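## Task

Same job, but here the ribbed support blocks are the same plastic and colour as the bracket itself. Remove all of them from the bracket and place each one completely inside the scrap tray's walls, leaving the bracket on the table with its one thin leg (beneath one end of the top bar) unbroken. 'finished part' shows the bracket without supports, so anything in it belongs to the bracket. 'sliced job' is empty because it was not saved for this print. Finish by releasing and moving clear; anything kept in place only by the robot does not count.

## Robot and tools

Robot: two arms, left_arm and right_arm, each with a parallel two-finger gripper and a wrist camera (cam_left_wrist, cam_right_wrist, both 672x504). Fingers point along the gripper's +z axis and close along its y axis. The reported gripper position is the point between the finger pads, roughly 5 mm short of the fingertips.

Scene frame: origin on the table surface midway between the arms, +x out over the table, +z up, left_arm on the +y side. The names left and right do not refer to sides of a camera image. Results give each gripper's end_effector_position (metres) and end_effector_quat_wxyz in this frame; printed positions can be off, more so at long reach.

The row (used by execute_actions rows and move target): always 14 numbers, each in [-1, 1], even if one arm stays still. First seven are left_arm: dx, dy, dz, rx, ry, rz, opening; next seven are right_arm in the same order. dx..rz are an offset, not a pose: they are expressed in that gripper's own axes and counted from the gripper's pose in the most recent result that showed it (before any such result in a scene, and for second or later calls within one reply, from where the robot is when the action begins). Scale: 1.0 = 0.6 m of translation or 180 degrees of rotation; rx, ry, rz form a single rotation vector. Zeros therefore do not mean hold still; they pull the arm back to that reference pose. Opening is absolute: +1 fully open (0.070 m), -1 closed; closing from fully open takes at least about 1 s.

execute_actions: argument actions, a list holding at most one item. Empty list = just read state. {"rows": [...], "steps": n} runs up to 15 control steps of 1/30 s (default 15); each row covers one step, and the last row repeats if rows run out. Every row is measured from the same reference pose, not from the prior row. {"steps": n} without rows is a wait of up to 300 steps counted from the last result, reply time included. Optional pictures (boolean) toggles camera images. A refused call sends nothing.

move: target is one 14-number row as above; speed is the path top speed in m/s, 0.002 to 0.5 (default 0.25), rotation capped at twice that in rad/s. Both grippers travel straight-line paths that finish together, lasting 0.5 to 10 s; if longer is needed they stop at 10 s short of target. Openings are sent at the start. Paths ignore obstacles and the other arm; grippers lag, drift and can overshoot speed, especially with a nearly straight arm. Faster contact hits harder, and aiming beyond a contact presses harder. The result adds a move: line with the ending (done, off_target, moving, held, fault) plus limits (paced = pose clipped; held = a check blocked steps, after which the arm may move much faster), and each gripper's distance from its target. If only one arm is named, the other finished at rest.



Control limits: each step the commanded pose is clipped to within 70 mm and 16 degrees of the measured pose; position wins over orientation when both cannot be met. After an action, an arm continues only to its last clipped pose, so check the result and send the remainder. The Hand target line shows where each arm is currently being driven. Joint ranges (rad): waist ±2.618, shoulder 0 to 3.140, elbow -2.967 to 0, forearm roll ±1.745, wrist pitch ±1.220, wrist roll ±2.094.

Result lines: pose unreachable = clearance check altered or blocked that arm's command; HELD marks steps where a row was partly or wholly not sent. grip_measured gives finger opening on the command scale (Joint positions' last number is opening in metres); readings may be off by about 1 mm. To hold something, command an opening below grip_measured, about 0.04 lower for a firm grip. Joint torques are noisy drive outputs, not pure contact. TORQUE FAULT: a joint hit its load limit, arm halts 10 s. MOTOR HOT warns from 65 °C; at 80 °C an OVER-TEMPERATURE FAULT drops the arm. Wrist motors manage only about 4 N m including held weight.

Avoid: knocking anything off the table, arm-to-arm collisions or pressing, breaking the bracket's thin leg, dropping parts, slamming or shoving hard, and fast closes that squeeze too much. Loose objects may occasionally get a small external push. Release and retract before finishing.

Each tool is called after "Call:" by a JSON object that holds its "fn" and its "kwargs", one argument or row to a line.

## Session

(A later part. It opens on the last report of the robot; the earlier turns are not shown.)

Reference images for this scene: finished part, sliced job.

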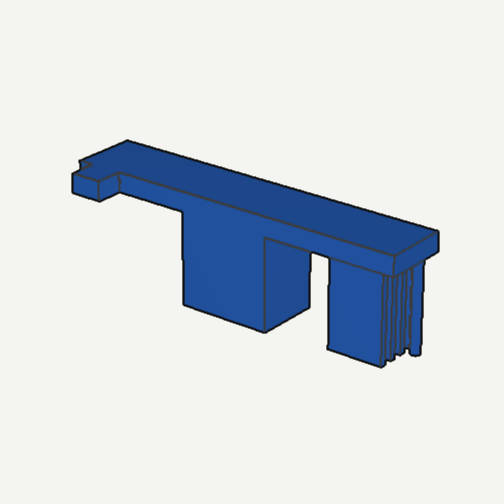

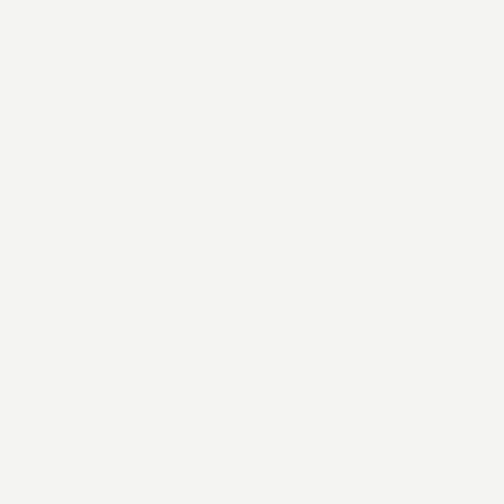

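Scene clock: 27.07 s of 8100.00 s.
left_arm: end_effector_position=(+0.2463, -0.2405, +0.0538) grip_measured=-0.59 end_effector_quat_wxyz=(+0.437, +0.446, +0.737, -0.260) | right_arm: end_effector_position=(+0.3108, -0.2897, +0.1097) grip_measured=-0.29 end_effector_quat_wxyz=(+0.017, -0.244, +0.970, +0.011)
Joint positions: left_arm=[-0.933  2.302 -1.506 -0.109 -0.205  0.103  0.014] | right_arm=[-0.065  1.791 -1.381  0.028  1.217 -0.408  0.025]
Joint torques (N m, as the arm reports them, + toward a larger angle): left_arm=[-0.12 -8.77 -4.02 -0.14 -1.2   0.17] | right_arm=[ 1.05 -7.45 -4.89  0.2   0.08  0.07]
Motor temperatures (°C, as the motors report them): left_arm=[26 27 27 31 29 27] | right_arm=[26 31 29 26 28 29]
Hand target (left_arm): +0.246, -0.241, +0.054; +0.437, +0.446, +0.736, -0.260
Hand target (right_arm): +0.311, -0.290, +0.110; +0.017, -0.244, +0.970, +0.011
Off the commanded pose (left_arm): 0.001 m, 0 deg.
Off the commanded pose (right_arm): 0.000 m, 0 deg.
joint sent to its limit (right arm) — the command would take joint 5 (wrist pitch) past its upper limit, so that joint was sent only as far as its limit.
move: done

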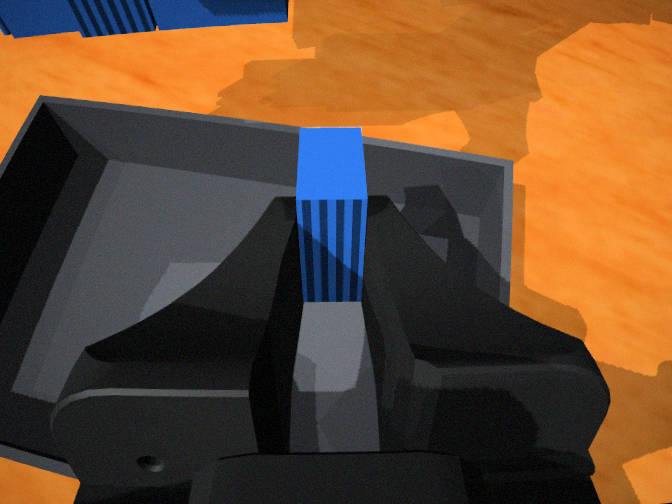

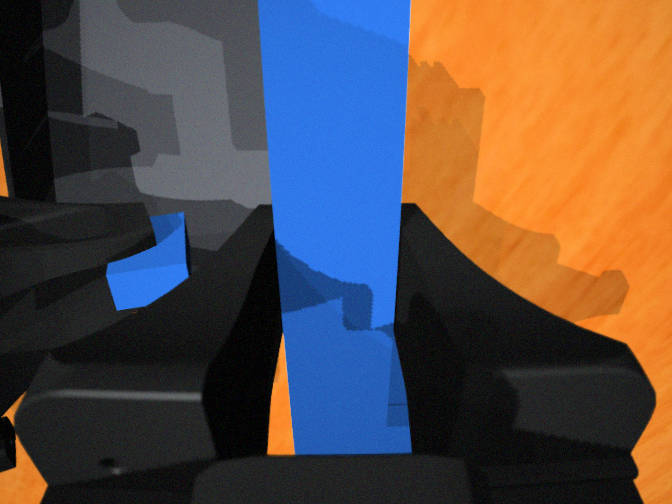

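Call:
{"fn": "move", "kwargs": {
  "target": [0.017,0,0,0,0,0,-0.8,0,0,0,0,0,0,-0.5],
  "speed": 0.05
}}

Call:
{"fn": "move", "kwargs": {
  "target": [0,0,0,0,0,0,-0.4,0,0,0,0,0,0,-0.5]
}}

Call:
{"fn": "move", "kwargs": {
  "target": [0,0,-0.083,0,0,0,-0.4,0,0,0,0,0,0,-0.5],
  "speed": 0.15
}}

Call:
{"fn": "move", "kwargs": {
  "target": [0.012,0.057,-0.012,0,-0.06,0,-1,0.033,0.155,0.028,0,-0.022,0,-0.5],
  "speed": 0.1
}}

Scene clock: 30.47 s of 8100.00 s.
left_arm: end_effector_position=(+0.2438, -0.2362, +0.0446) grip_measured=-0.59 end_effector_quat_wxyz=(+0.437, +0.446, +0.737, -0.259) | right_arm: end_effector_position=(+0.3107, -0.2897, +0.1097) grip_measured=-0.29 end_effector_quat_wxyz=(+0.017, -0.244, +0.970, +0.011)
Joint positions: left_arm=[-0.934  2.307 -1.472 -0.093 -0.244  0.086  0.014] | right_arm=[-0.065  1.791 -1.381  0.028  1.217 -0.408  0.025]
Joint torques (N m, as the arm reports them, + toward a larger angle): left_arm=[ 0.08 -8.81 -3.31  0.07 -1.03 -0.13] | right_arm=[ 0.36 -8.33 -4.51  0.14  0.   -0.08]
Motor temperatures (°C, as the motors report them): left_arm=[26 27 27 31 29 27] | right_arm=[26 31 29 26 28 29]
Hand target (left_arm): +0.244, -0.236, +0.045; +0.437, +0.446, +0.737, -0.260
Hand target (right_arm): +0.311, -0.290, +0.110; +0.017, -0.244, +0.970, +0.011
Off the commanded pose (left_arm): 0.000 m, 0 deg.
Off the commanded pose (right_arm): 0.000 m, 0 deg.
joint sent to its limit (right arm) — the command would take joint 5 (wrist pitch) past its upper limit, so that joint was sent only as far as its limit.
move: done

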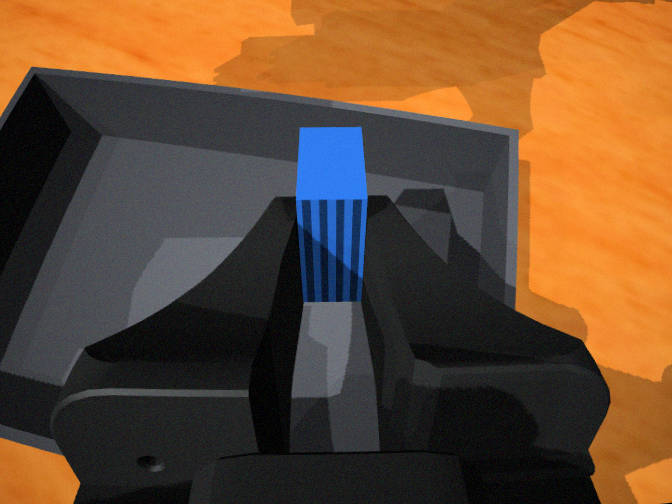

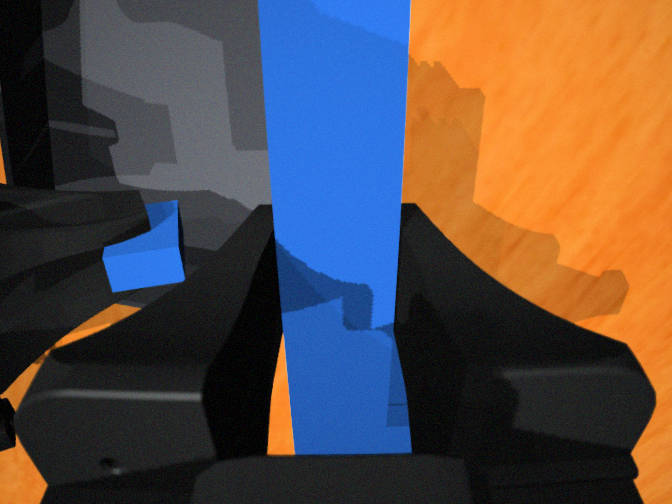

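Scene clock: 30.97 s of 8100.00 s.
left_arm: end_effector_position=(+0.2438, -0.2362, +0.0445) grip_measured=-0.40 end_effector_quat_wxyz=(+0.437, +0.446, +0.737, -0.259) | right_arm: end_effector_position=(+0.3107, -0.2897, +0.1097) grip_measured=-0.29 end_effector_quat_wxyz=(+0.017, -0.244, +0.970, +0.011)
Joint positions: left_arm=[-0.934  2.307 -1.472 -0.093 -0.244  0.086  0.021] | right_arm=[-0.065  1.791 -1.381  0.028  1.217 -0.408  0.025]
Joint torques (N m, as the arm reports them, + toward a larger angle): left_arm=[-0.06 -8.63 -3.27  0.08 -1.06 -0.15] | right_arm=[ 0.35 -8.32 -4.45  0.14 -0.01 -0.09]
Motor temperatures (°C, as the motors report them): left_arm=[26 27 27 31 29 27] | right_arm=[26 31 29 26 28 29]
Hand target (left_arm): +0.244, -0.236, +0.045; +0.437, +0.446, +0.737, -0.259
Hand target (right_arm): +0.311, -0.290, +0.110; +0.017, -0.244, +0.970, +0.011
Off the commanded pose (left_arm): 0.000 m, 0 deg.
Off the commanded pose (right_arm): 0.000 m, 0 deg.
joint sent to its limit (right arm) — the command would take joint 5 (wrist pitch) past its upper limit, so that joint was sent only as far as its limit.
move: done

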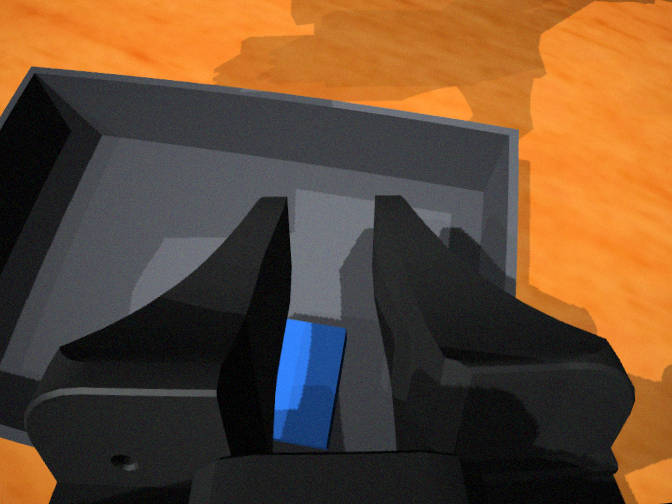

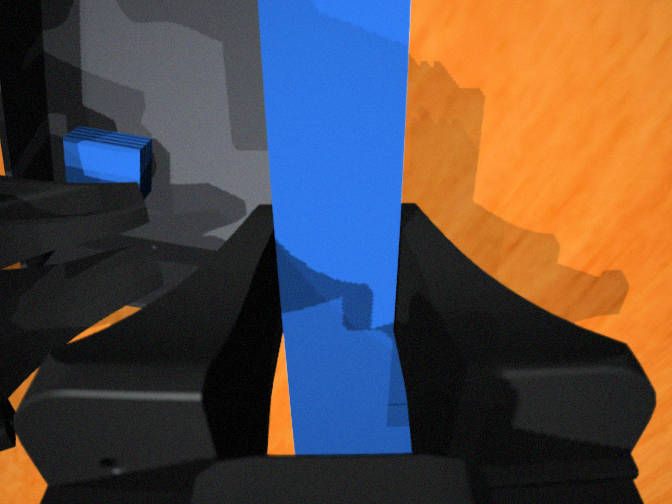

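Scene clock: 31.70 s of 8100.00 s.
left_arm: end_effector_position=(+0.2227, -0.1969, +0.0677) grip_measured=-0.40 end_effector_quat_wxyz=(+0.436, +0.446, +0.737, -0.259) | right_arm: end_effector_position=(+0.3107, -0.2897, +0.1097) grip_measured=-0.29 end_effector_quat_wxyz=(+0.017, -0.244, +0.970, +0.011)
Joint positions: left_arm=[-0.937  2.134 -1.239 -0.084 -0.302  0.075  0.021] | right_arm=[-0.065  1.791 -1.381  0.028  1.217 -0.408  0.025]
Joint torques (N m, as the arm reports them, + toward a larger angle): left_arm=[-0.32 -7.52 -4.39  0.11 -1.02 -0.15] | right_arm=[ 0.34 -8.33 -4.42  0.14 -0.02 -0.09]
Motor temperatures (°C, as the motors report them): left_arm=[26 27 27 31 29 27] | right_arm=[26 31 29 26 28 29]
Hand target (left_arm): +0.223, -0.197, +0.068; +0.437, +0.446, +0.737, -0.260
Hand target (right_arm): +0.311, -0.290, +0.110; +0.017, -0.244, +0.970, +0.011
Off the commanded pose (left_arm): 0.001 m, 0 deg.
Off the commanded pose (right_arm): 0.000 m, 0 deg.
joint sent to its limit (right arm) — the command would take joint 5 (wrist pitch) past its upper limit, so that joint was sent only as far as its limit.
move: done

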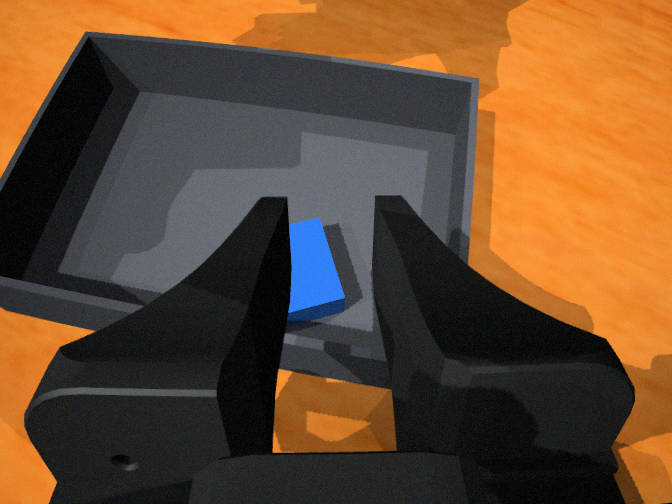

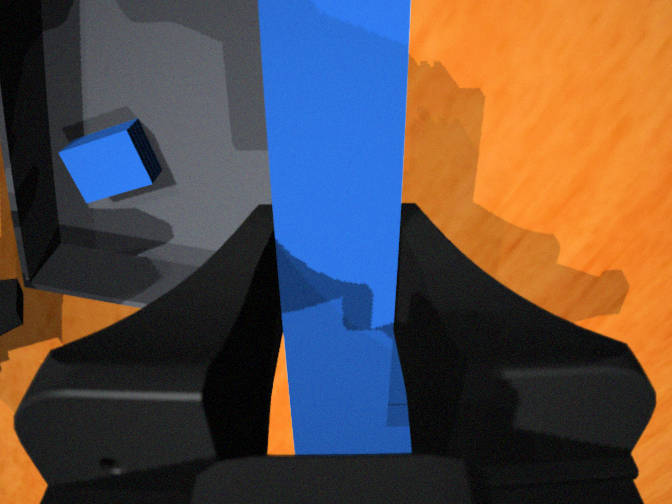

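Scene clock: 32.97 s of 8100.00 s.
left_arm: end_effector_position=(+0.2482, -0.1723, +0.0640) grip_measured=-0.97 end_effector_quat_wxyz=(+0.504, +0.419, +0.693, -0.300) | right_arm: end_effector_position=(+0.2490, -0.2153, +0.0940) grip_measured=-0.29 end_effector_quat_wxyz=(+0.050, -0.243, +0.968, +0.022)
Joint positions: left_arm=[-0.841  2.179 -1.091  0.1   -0.684 -0.05   0.001] | right_arm=[ 0.192  1.611 -1.074  0.04   1.017 -0.161  0.025]
Joint torques (N m, as the arm reports them, + toward a larger angle): left_arm=[-0.29 -7.93 -2.89 -0.06 -0.83 -0.09] | right_arm=[ 0.15 -5.91 -6.39  0.06 -0.03 -0.12]
Motor temperatures (°C, as the motors report them): left_arm=[26 27 27 31 29 27] | right_arm=[26 31 29 26 28 29]
Hand target (left_arm): +0.248, -0.173, +0.064; +0.504, +0.419, +0.693, -0.300
Hand target (right_arm): +0.249, -0.216, +0.094; +0.050, -0.243, +0.969, +0.022
Off the commanded pose (left_arm): 0.001 m, 0 deg.
Off the commanded pose (right_arm): 0.002 m, 0 deg.
move: done

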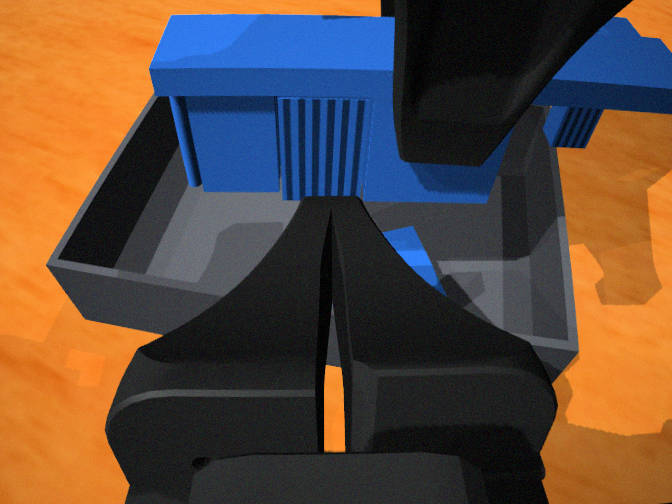

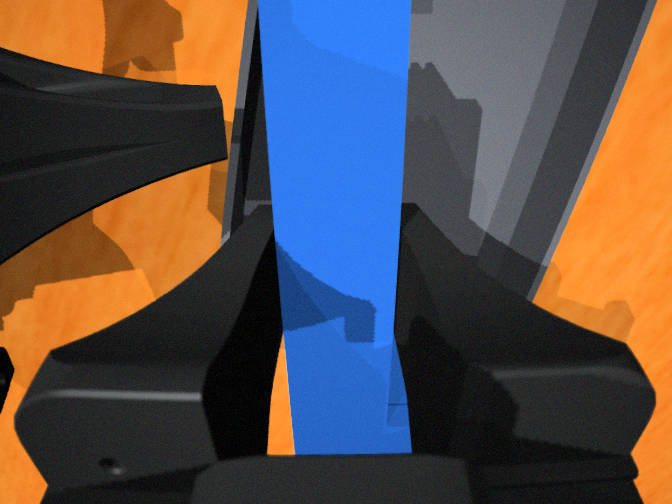

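Call:
{"fn": "move", "kwargs": {
  "target": [0.001,0.003,0.05,0,0,0,-1,0.002,-0.013,0.017,0,0,0,-0.5],
  "speed": 0.018
}}

Scene clock: 35.37 s of 8100.00 s.
left_arm: end_effector_position=(+0.2642, -0.1975, +0.0563) grip_measured=-0.97 end_effector_quat_wxyz=(+0.506, +0.418, +0.692, -0.301) | right_arm: end_effector_position=(+0.2516, -0.2213, +0.0833) grip_measured=-0.29 end_effector_quat_wxyz=(+0.049, -0.244, +0.968, +0.023)
Joint positions: left_arm=[-0.841  2.269 -1.24   0.107 -0.631 -0.059  0.001] | right_arm=[ 0.168  1.629 -1.05   0.047  0.978 -0.192  0.025]
Joint torques (N m, as the arm reports them, + toward a larger angle): left_arm=[ 0.49 -8.03 -2.37  0.06 -0.83 -0.16] | right_arm=[ 1.02 -4.73 -4.94  0.09 -0.17  0.3 ]
Motor temperatures (°C, as the motors report them): left_arm=[26 27 27 31 29 27] | right_arm=[26 31 29 26 28 29]
Hand target (left_arm): +0.263, -0.197, +0.054; +0.504, +0.419, +0.693, -0.300
Hand target (right_arm): +0.253, -0.222, +0.084; +0.050, -0.243, +0.968, +0.022
Off the commanded pose (left_arm): 0.003 m, 0 deg.
Off the commanded pose (right_arm): 0.001 m, 0 deg.
move: done

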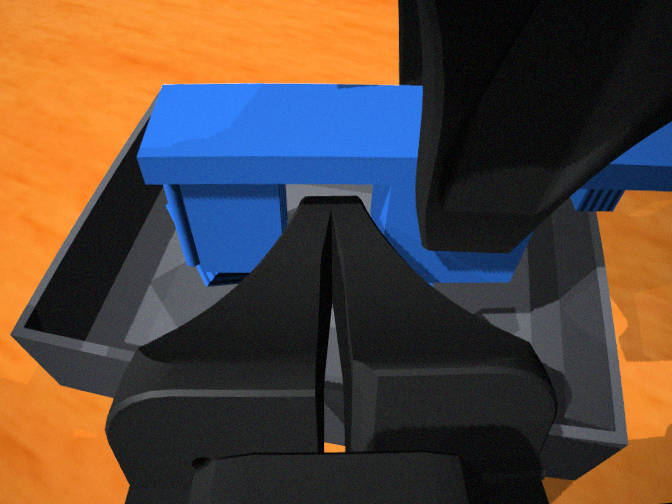

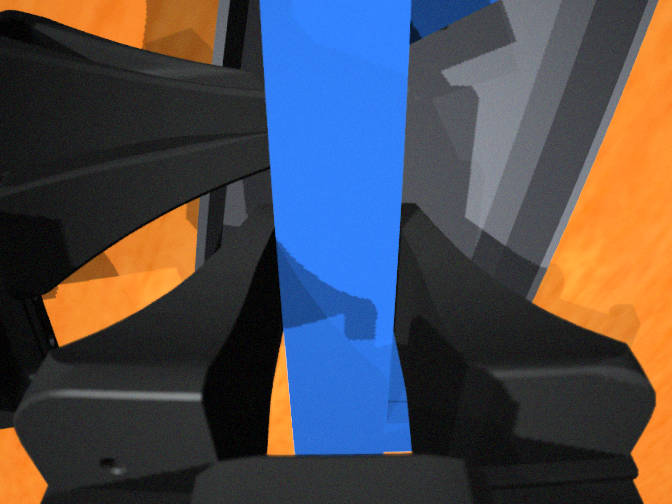

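Call:
{"fn": "move", "kwargs": {
  "target": [0,0,-0.083,0,0,0,-1,0,0,0,0,0,0,-0.5],
  "speed": 0.1
}}

Call:
{"fn": "move", "kwargs": {
  "target": [0,-0.077,0,0,0,0,-0.4,-0.003,-0.03,-0.033,0,0.03,0,-0.5],
  "speed": 0.1
}}

Call:
{"fn": "move", "kwargs": {
  "target": [0,0,0,0,0,0,-0.4,0,-0.07,0,0,0,0.5,-0.5],
  "speed": 0.4
}}

Call:
{"fn": "move", "kwargs": {
  "target": [-0.025,0,0.055,0,0,0,-0.4,0,0,0,0,-0.035,0,-0.5],
  "speed": 0.08
}}

Scene clock: 38.10 s of 8100.00 s.
left_arm: end_effector_position=(+0.2411, -0.1551, +0.0707) grip_measured=-0.97 end_effector_quat_wxyz=(+0.505, +0.418, +0.692, -0.301) | right_arm: end_effector_position=(+0.2519, -0.2212, +0.0835) grip_measured=-0.29 end_effector_quat_wxyz=(+0.050, -0.244, +0.968, +0.023)
Joint positions: left_arm=[-0.832  2.122 -1.002  0.11  -0.721 -0.052  0.001] | right_arm=[ 0.168  1.629 -1.051  0.047  0.978 -0.192  0.025]
Joint torques (N m, as the arm reports them, + toward a larger angle): left_arm=[ 0.35 -6.8  -4.03  0.05 -0.96  0.27] | right_arm=[ 1.86 -4.87 -4.07  0.25  0.1  -0.14]
Motor temperatures (°C, as the motors report them): left_arm=[26 27 27 31 29 27] | right_arm=[26 31 29 26 28 29]
Hand target (left_arm): +0.241, -0.156, +0.071; +0.506, +0.418, +0.692, -0.301
Hand target (right_arm): +0.252, -0.221, +0.083; +0.049, -0.244, +0.968, +0.023
Off the commanded pose (left_arm): 0.001 m, 0 deg.
Off the commanded pose (right_arm): 0.000 m, 0 deg.
move: done

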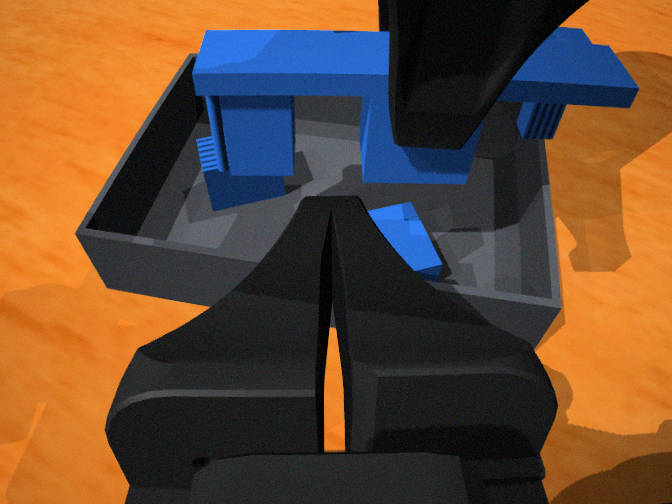

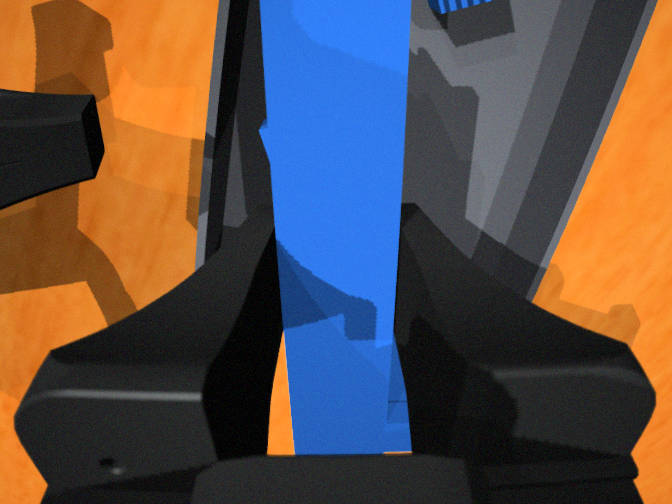

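Scene clock: 38.87 s of 8100.00 s.
left_arm: end_effector_position=(+0.2003, -0.1766, +0.0707) grip_measured=-0.40 end_effector_quat_wxyz=(+0.505, +0.419, +0.692, -0.300) | right_arm: end_effector_position=(+0.2609, -0.2378, +0.1031) grip_measured=-0.29 end_effector_quat_wxyz=(+0.004, -0.245, +0.969, +0.011)
Joint positions: left_arm=[-0.972  2.121 -1.    -0.093 -0.721  0.059  0.021] | right_arm=[ 0.12   1.683 -1.208  0.024  1.174 -0.226  0.025]
Joint torques (N m, as the arm reports them, + toward a larger angle): left_arm=[ 0.45 -6.69 -4.08  0.12 -0.85 -0.08] | right_arm=[ 0.85 -5.64 -3.98  0.18 -0.09 -0.01]
Motor temperatures (°C, as the motors report them): left_arm=[26 27 27 31 29 27] | right_arm=[26 31 29 26 28 29]
Hand target (left_arm): +0.201, -0.177, +0.071; +0.505, +0.419, +0.692, -0.301
Hand target (right_arm): +0.260, -0.238, +0.103; +0.004, -0.245, +0.969, +0.011
Off the commanded pose (left_arm): 0.000 m, 0 deg.
Off the commanded pose (right_arm): 0.001 m, 0 deg.
move: done

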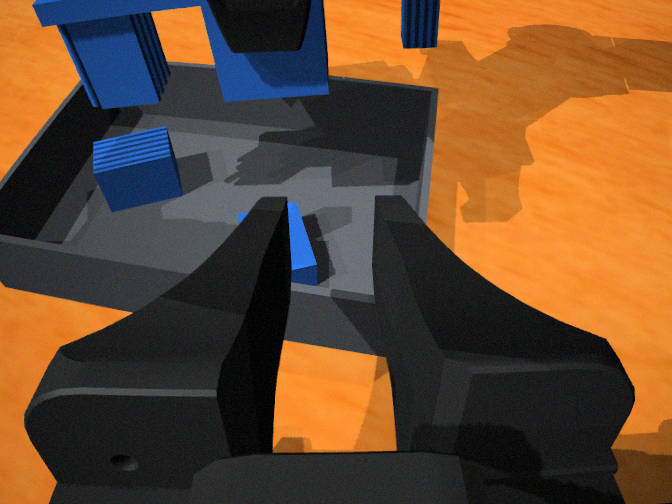

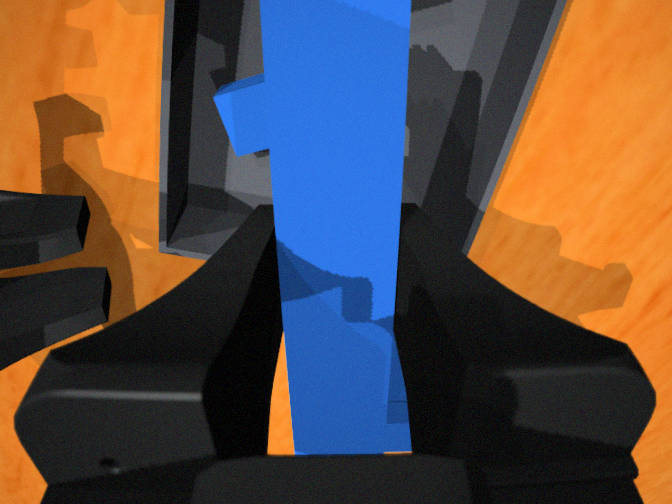

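Scene clock: 41.23 s of 8100.00 s.
left_arm: end_effector_position=(+0.2003, -0.1766, +0.0708) grip_measured=-0.40 end_effector_quat_wxyz=(+0.505, +0.419, +0.692, -0.300) | right_arm: end_effector_position=(+0.2810, -0.2754, +0.1023) grip_measured=-0.29 end_effector_quat_wxyz=(-0.004, +0.513, +0.859, +0.010)
Joint positions: left_arm=[-0.972  2.121 -1.    -0.093 -0.721  0.059  0.021] | right_arm=[-0.008  1.723 -1.257  0.021  1.185  1.219  0.025]
Joint torques (N m, as the arm reports them, + toward a larger angle): left_arm=[-0.11 -6.93 -2.73 -0.16 -0.9   0.05] | right_arm=[ 0.75 -5.63 -6.27  0.05  0.21 -0.13]
Motor temperatures (°C, as the motors report them): left_arm=[26 27 27 31 29 27] | right_arm=[26 31 29 26 28 29]
Hand target (left_arm): +0.200, -0.177, +0.071; +0.505, +0.419, +0.692, -0.300
Hand target (right_arm): +0.281, -0.275, +0.102; -0.004, +0.512, +0.859, +0.010
Off the commanded pose (left_arm): 0.000 m, 0 deg.
Off the commanded pose (right_arm): 0.001 m, 0 deg.
move: done

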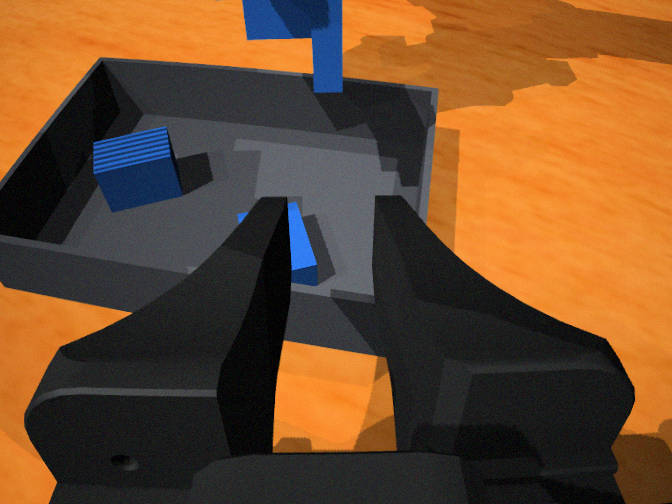

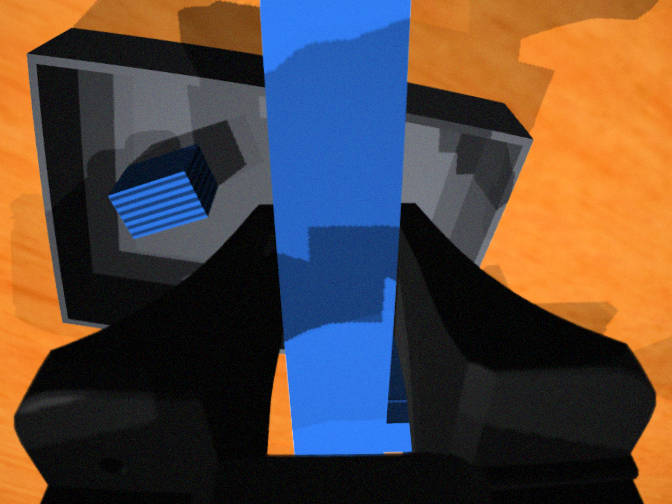

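Scene clock: 42.20 s of 8100.00 s.
left_arm: end_effector_position=(+0.2178, -0.2087, +0.0756) grip_measured=-0.40 end_effector_quat_wxyz=(+0.506, +0.419, +0.692, -0.300) | right_arm: end_effector_position=(+0.2809, -0.2750, +0.1023) grip_measured=-0.29 end_effector_quat_wxyz=(+0.043, +0.512, +0.858, -0.018)
Joint positions: left_arm=[-0.965  2.189 -1.18  -0.096 -0.611  0.07   0.021] | right_arm=[ 0.066  1.699 -1.221 -0.094  1.144  1.338  0.025]
Joint torques (N m, as the arm reports them, + toward a larger angle): left_arm=[ 0.49 -7.96 -3.02 -0.19 -1.11  0.26] | right_arm=[ 0.98 -7.42 -4.55  0.1   0.03 -0.14]
Motor temperatures (°C, as the motors report them): left_arm=[26 27 27 31 29 27] | right_arm=[26 31 29 26 28 29]
Hand target (left_arm): +0.218, -0.208, +0.075; +0.505, +0.419, +0.692, -0.300
Hand target (right_arm): +0.281, -0.275, +0.102; +0.043, +0.512, +0.858, -0.018
Off the commanded pose (left_arm): 0.001 m, 0 deg.
Off the commanded pose (right_arm): 0.000 m, 0 deg.
move: done

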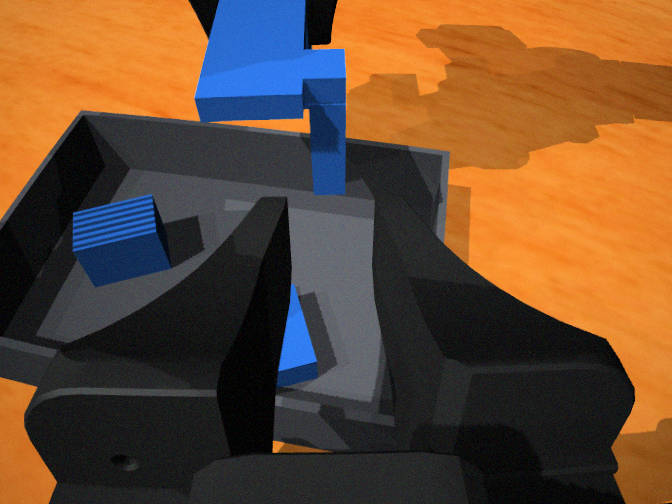

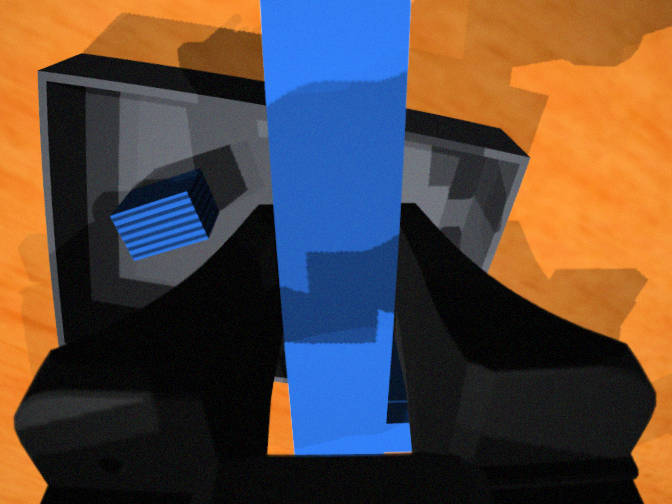

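Call:
{"fn": "move", "kwargs": {
  "target": [-0.011,0.001,0.051,0,0,0,-0.55,0,0,0,0,0,0,-0.5],
  "speed": 0.04
}}

Call:
{"fn": "move", "kwargs": {
  "target": [0,0,0,0,0,0,-0.9,0,0,0,0,0,0,-0.5]
}}

Call:
{"fn": "move", "kwargs": {
  "target": [0.003,-0.006,0,0,0,-0.055,-0.9,0,0,0,0,0,0,-0.5],
  "speed": 0.07
}}

Scene clock: 44.27 s of 8100.00 s.
left_arm: end_effector_position=(+0.2334, -0.2362, +0.0729) grip_measured=-0.55 end_effector_quat_wxyz=(+0.506, +0.419, +0.692, -0.300) | right_arm: end_effector_position=(+0.2809, -0.2752, +0.1023) grip_measured=-0.29 end_effector_quat_wxyz=(+0.043, +0.513, +0.857, -0.018)
Joint positions: left_arm=[-0.959  2.274 -1.346 -0.097 -0.529  0.077  0.016] | right_arm=[ 0.065  1.699 -1.221 -0.094  1.145  1.338  0.025]
Joint torques (N m, as the arm reports them, + toward a larger angle): left_arm=[ 0.53 -8.75 -3.47 -0.21 -1.02  0.28] | right_arm=[ 1.91 -7.21 -5.41 -0.1   0.06  0.3 ]
Motor temperatures (°C, as the motors report them): left_arm=[26 27 27 31 29 27] | right_arm=[26 31 29 26 28 29]
Hand target (left_arm): +0.233, -0.236, +0.073; +0.506, +0.419, +0.692, -0.300
Hand target (right_arm): +0.281, -0.275, +0.102; +0.043, +0.512, +0.858, -0.018
Off the commanded pose (left_arm): 0.001 m, 0 deg.
Off the commanded pose (right_arm): 0.000 m, 0 deg.
move: done

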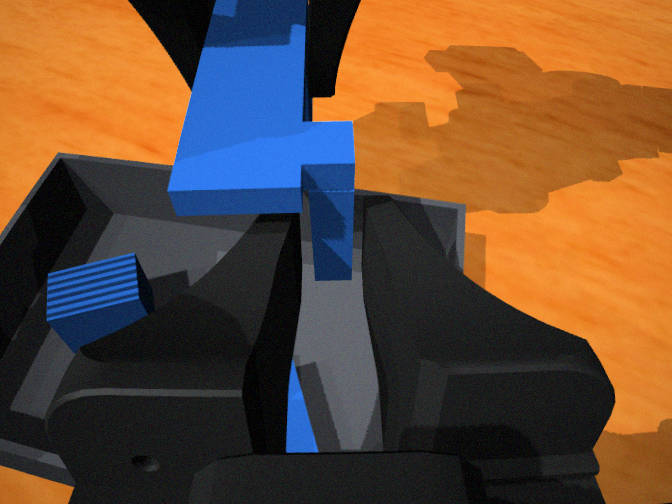

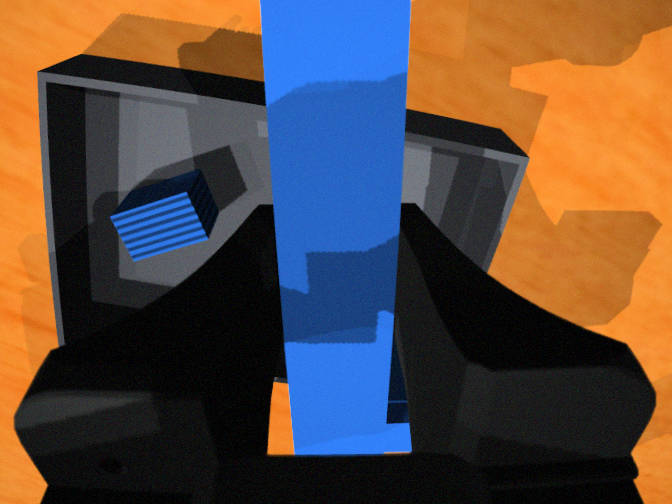

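Scene clock: 44.77 s of 8100.00 s.
left_arm: end_effector_position=(+0.2334, -0.2362, +0.0729) grip_measured=-0.72 end_effector_quat_wxyz=(+0.506, +0.419, +0.692, -0.300) | right_arm: end_effector_position=(+0.2809, -0.2752, +0.1023) grip_measured=-0.29 end_effector_quat_wxyz=(+0.043, +0.513, +0.857, -0.018)
Joint positions: left_arm=[-0.959  2.274 -1.346 -0.097 -0.529  0.077  0.01 ] | right_arm=[ 0.065  1.699 -1.221 -0.094  1.145  1.338  0.025]
Joint torques (N m, as the arm reports them, + toward a larger angle): left_arm=[ 0.59 -8.58 -3.83 -0.23 -0.97  0.3 ] | right_arm=[ 1.51 -7.21 -5.39 -0.08  0.09  0.25]
Motor temperatures (°C, as the motors report them): left_arm=[26 27 27 31 29 27] | right_arm=[26 31 29 26 28 29]
Hand target (left_arm): +0.233, -0.236, +0.073; +0.506, +0.419, +0.692, -0.300
Hand target (right_arm): +0.281, -0.275, +0.102; +0.043, +0.513, +0.857, -0.018
Off the commanded pose (left_arm): 0.000 m, 0 deg.
Off the commanded pose (right_arm): 0.000 m, 0 deg.
move: done

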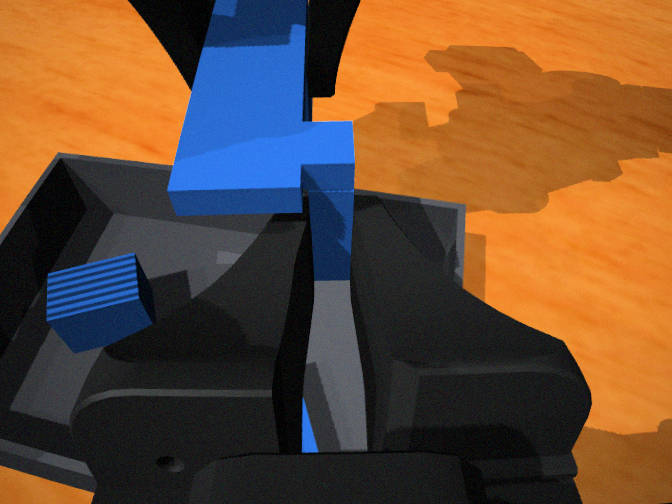

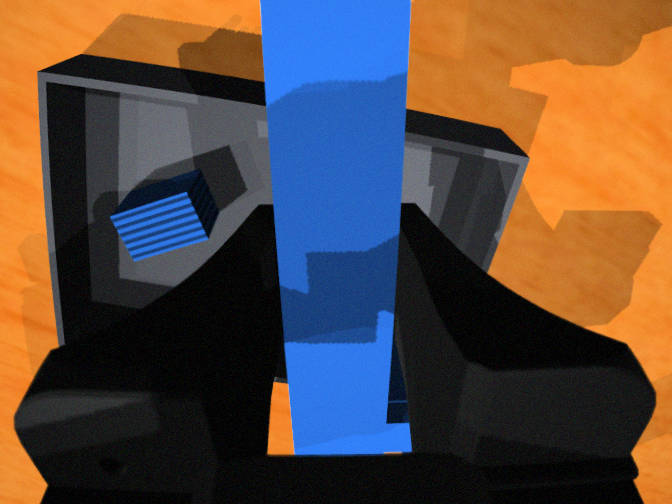

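Scene clock: 46.23 s of 8100.00 s.
left_arm: end_effector_position=(+0.2299, -0.2375, +0.0712) grip_measured=-0.72 end_effector_quat_wxyz=(+0.478, +0.357, +0.726, -0.343) | right_arm: end_effector_position=(+0.2809, -0.2752, +0.1023) grip_measured=-0.29 end_effector_quat_wxyz=(+0.043, +0.513, +0.857, -0.018)
Joint positions: left_arm=[-0.968  2.277 -1.344 -0.114 -0.535 -0.086  0.01 ] | right_arm=[ 0.065  1.699 -1.221 -0.094  1.145  1.338  0.025]
Joint torques (N m, as the arm reports them, + toward a larger angle): left_arm=[-0.14 -8.33 -2.63 -0.12 -1.24  0.21] | right_arm=[ 1.51 -7.2  -5.4  -0.08  0.15  0.21]
Motor temperatures (°C, as the motors report them): left_arm=[26 27 27 31 29 27] | right_arm=[26 31 29 26 28 29]
Hand target (left_arm): +0.230, -0.237, +0.071; +0.478, +0.358, +0.725, -0.343
Hand target (right_arm): +0.281, -0.275, +0.102; +0.043, +0.513, +0.857, -0.018
Off the commanded pose (left_arm): 0.000 m, 0 deg.
Off the commanded pose (right_arm): 0.000 m, 0 deg.
move: done

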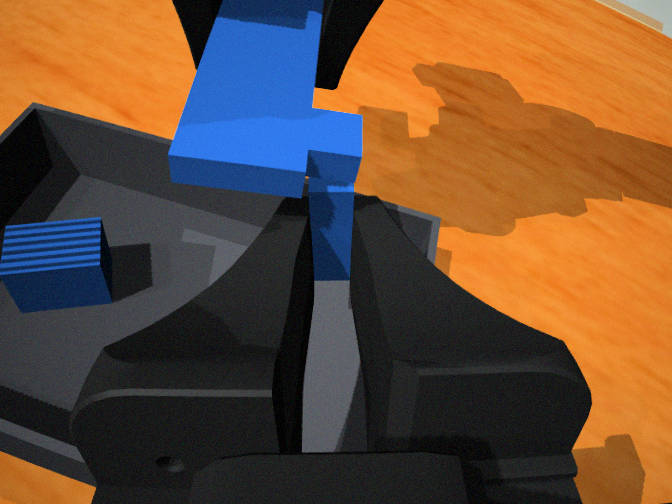

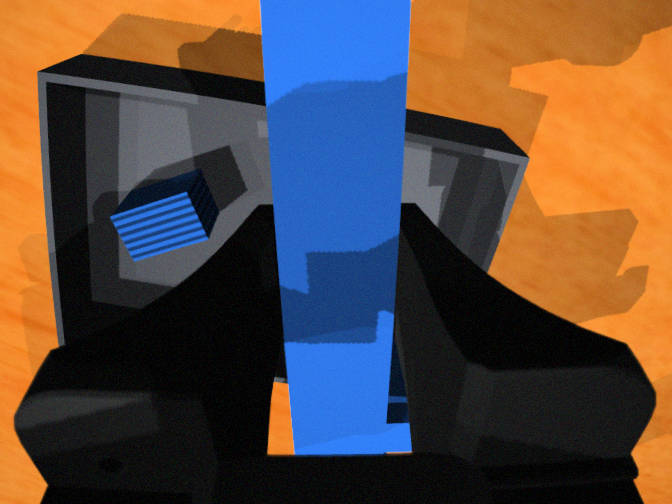

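Call:
{"fn": "move", "kwargs": {
  "target": [0,0,0,0,0,0,-0.9,-0.2,0,0.012,0,-0.006,0,-0.5],
  "speed": 0.15
}}

Call:
{"fn": "move", "kwargs": {
  "target": [0.038,0.02,0.057,-0.007,0.085,0.055,-0.9,0.011,0,0.108,0,0,0,-0.5],
  "speed": 0.1
}}

Scene clock: 48.40 s of 8100.00 s.
left_arm: end_effector_position=(+0.2299, -0.2375, +0.0712) grip_measured=-0.72 end_effector_quat_wxyz=(+0.478, +0.357, +0.726, -0.343) | right_arm: end_effector_position=(+0.3383, -0.3828, +0.1064) grip_measured=-0.29 end_effector_quat_wxyz=(+0.054, +0.512, +0.857, -0.026)
Joint positions: left_arm=[-0.968  2.277 -1.344 -0.114 -0.535 -0.086  0.01 ] | right_arm=[-0.248  1.861 -1.463 -0.101  1.186  1.023  0.025]
Joint torques (N m, as the arm reports them, + toward a larger angle): left_arm=[-0.02 -8.17 -2.77  0.06 -1.22 -0.16] | right_arm=[ 1.98 -8.65 -4.33  0.09  0.13  0.29]
Motor temperatures (°C, as the motors report them): left_arm=[26 28 27 31 29 27] | right_arm=[26 31 29 26 28 29]
Hand target (left_arm): +0.230, -0.237, +0.071; +0.478, +0.357, +0.726, -0.343
Hand target (right_arm): +0.338, -0.382, +0.106; +0.054, +0.512, +0.857, -0.026
Off the commanded pose (left_arm): 0.000 m, 0 deg.
Off the commanded pose (right_arm): 0.002 m, 0 deg.
move: done

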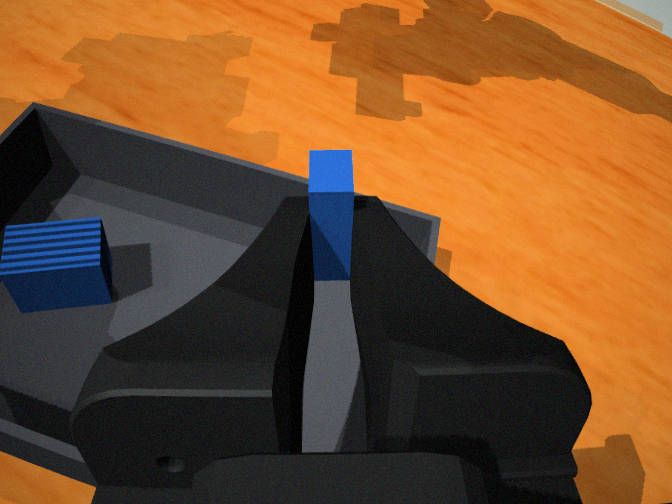

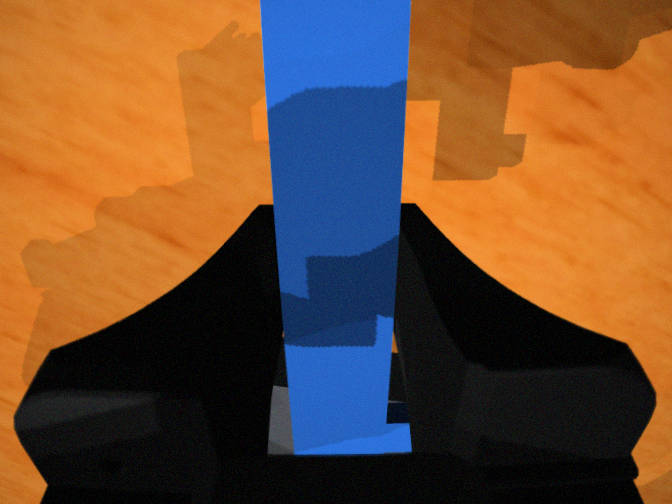

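Scene clock: 50.27 s of 8100.00 s.
left_arm: end_effector_position=(+0.2493, -0.2554, +0.0378) grip_measured=-0.72 end_effector_quat_wxyz=(+0.407, +0.457, +0.752, -0.246) | right_arm: end_effector_position=(+0.3389, -0.3837, +0.0405) grip_measured=-0.29 end_effector_quat_wxyz=(+0.054, +0.513, +0.857, -0.026)
Joint positions: left_arm=[-0.938  2.377 -1.653 -0.31  -0.061  0.301  0.01 ] | right_arm=[-0.25   1.942 -1.309 -0.115  0.954  1.05   0.025]
Joint torques (N m, as the arm reports them, + toward a larger angle): left_arm=[-0.45 -9.22 -4.49 -0.32 -0.98  0.46] | right_arm=[ 0.23 -8.33 -4.89 -0.08  0.15  0.24]
Motor temperatures (°C, as the motors report them): left_arm=[26 28 27 31 29 27] | right_arm=[26 31 29 26 28 29]
Hand target (left_arm): +0.249, -0.256, +0.038; +0.408, +0.457, +0.751, -0.246
Hand target (right_arm): +0.339, -0.384, +0.041; +0.054, +0.513, +0.857, -0.026
Off the commanded pose (left_arm): 0.001 m, 1 deg.
Off the commanded pose (right_arm): 0.001 m, 0 deg.
move: done

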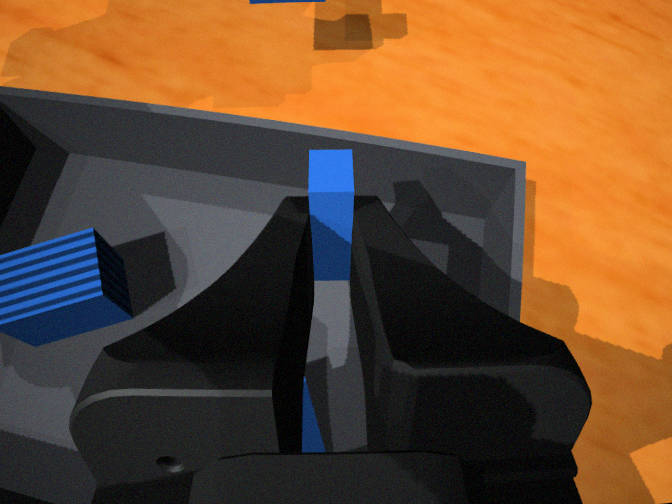

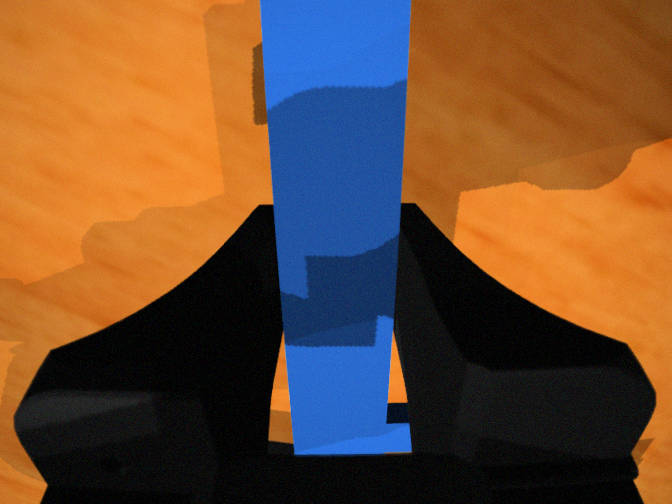

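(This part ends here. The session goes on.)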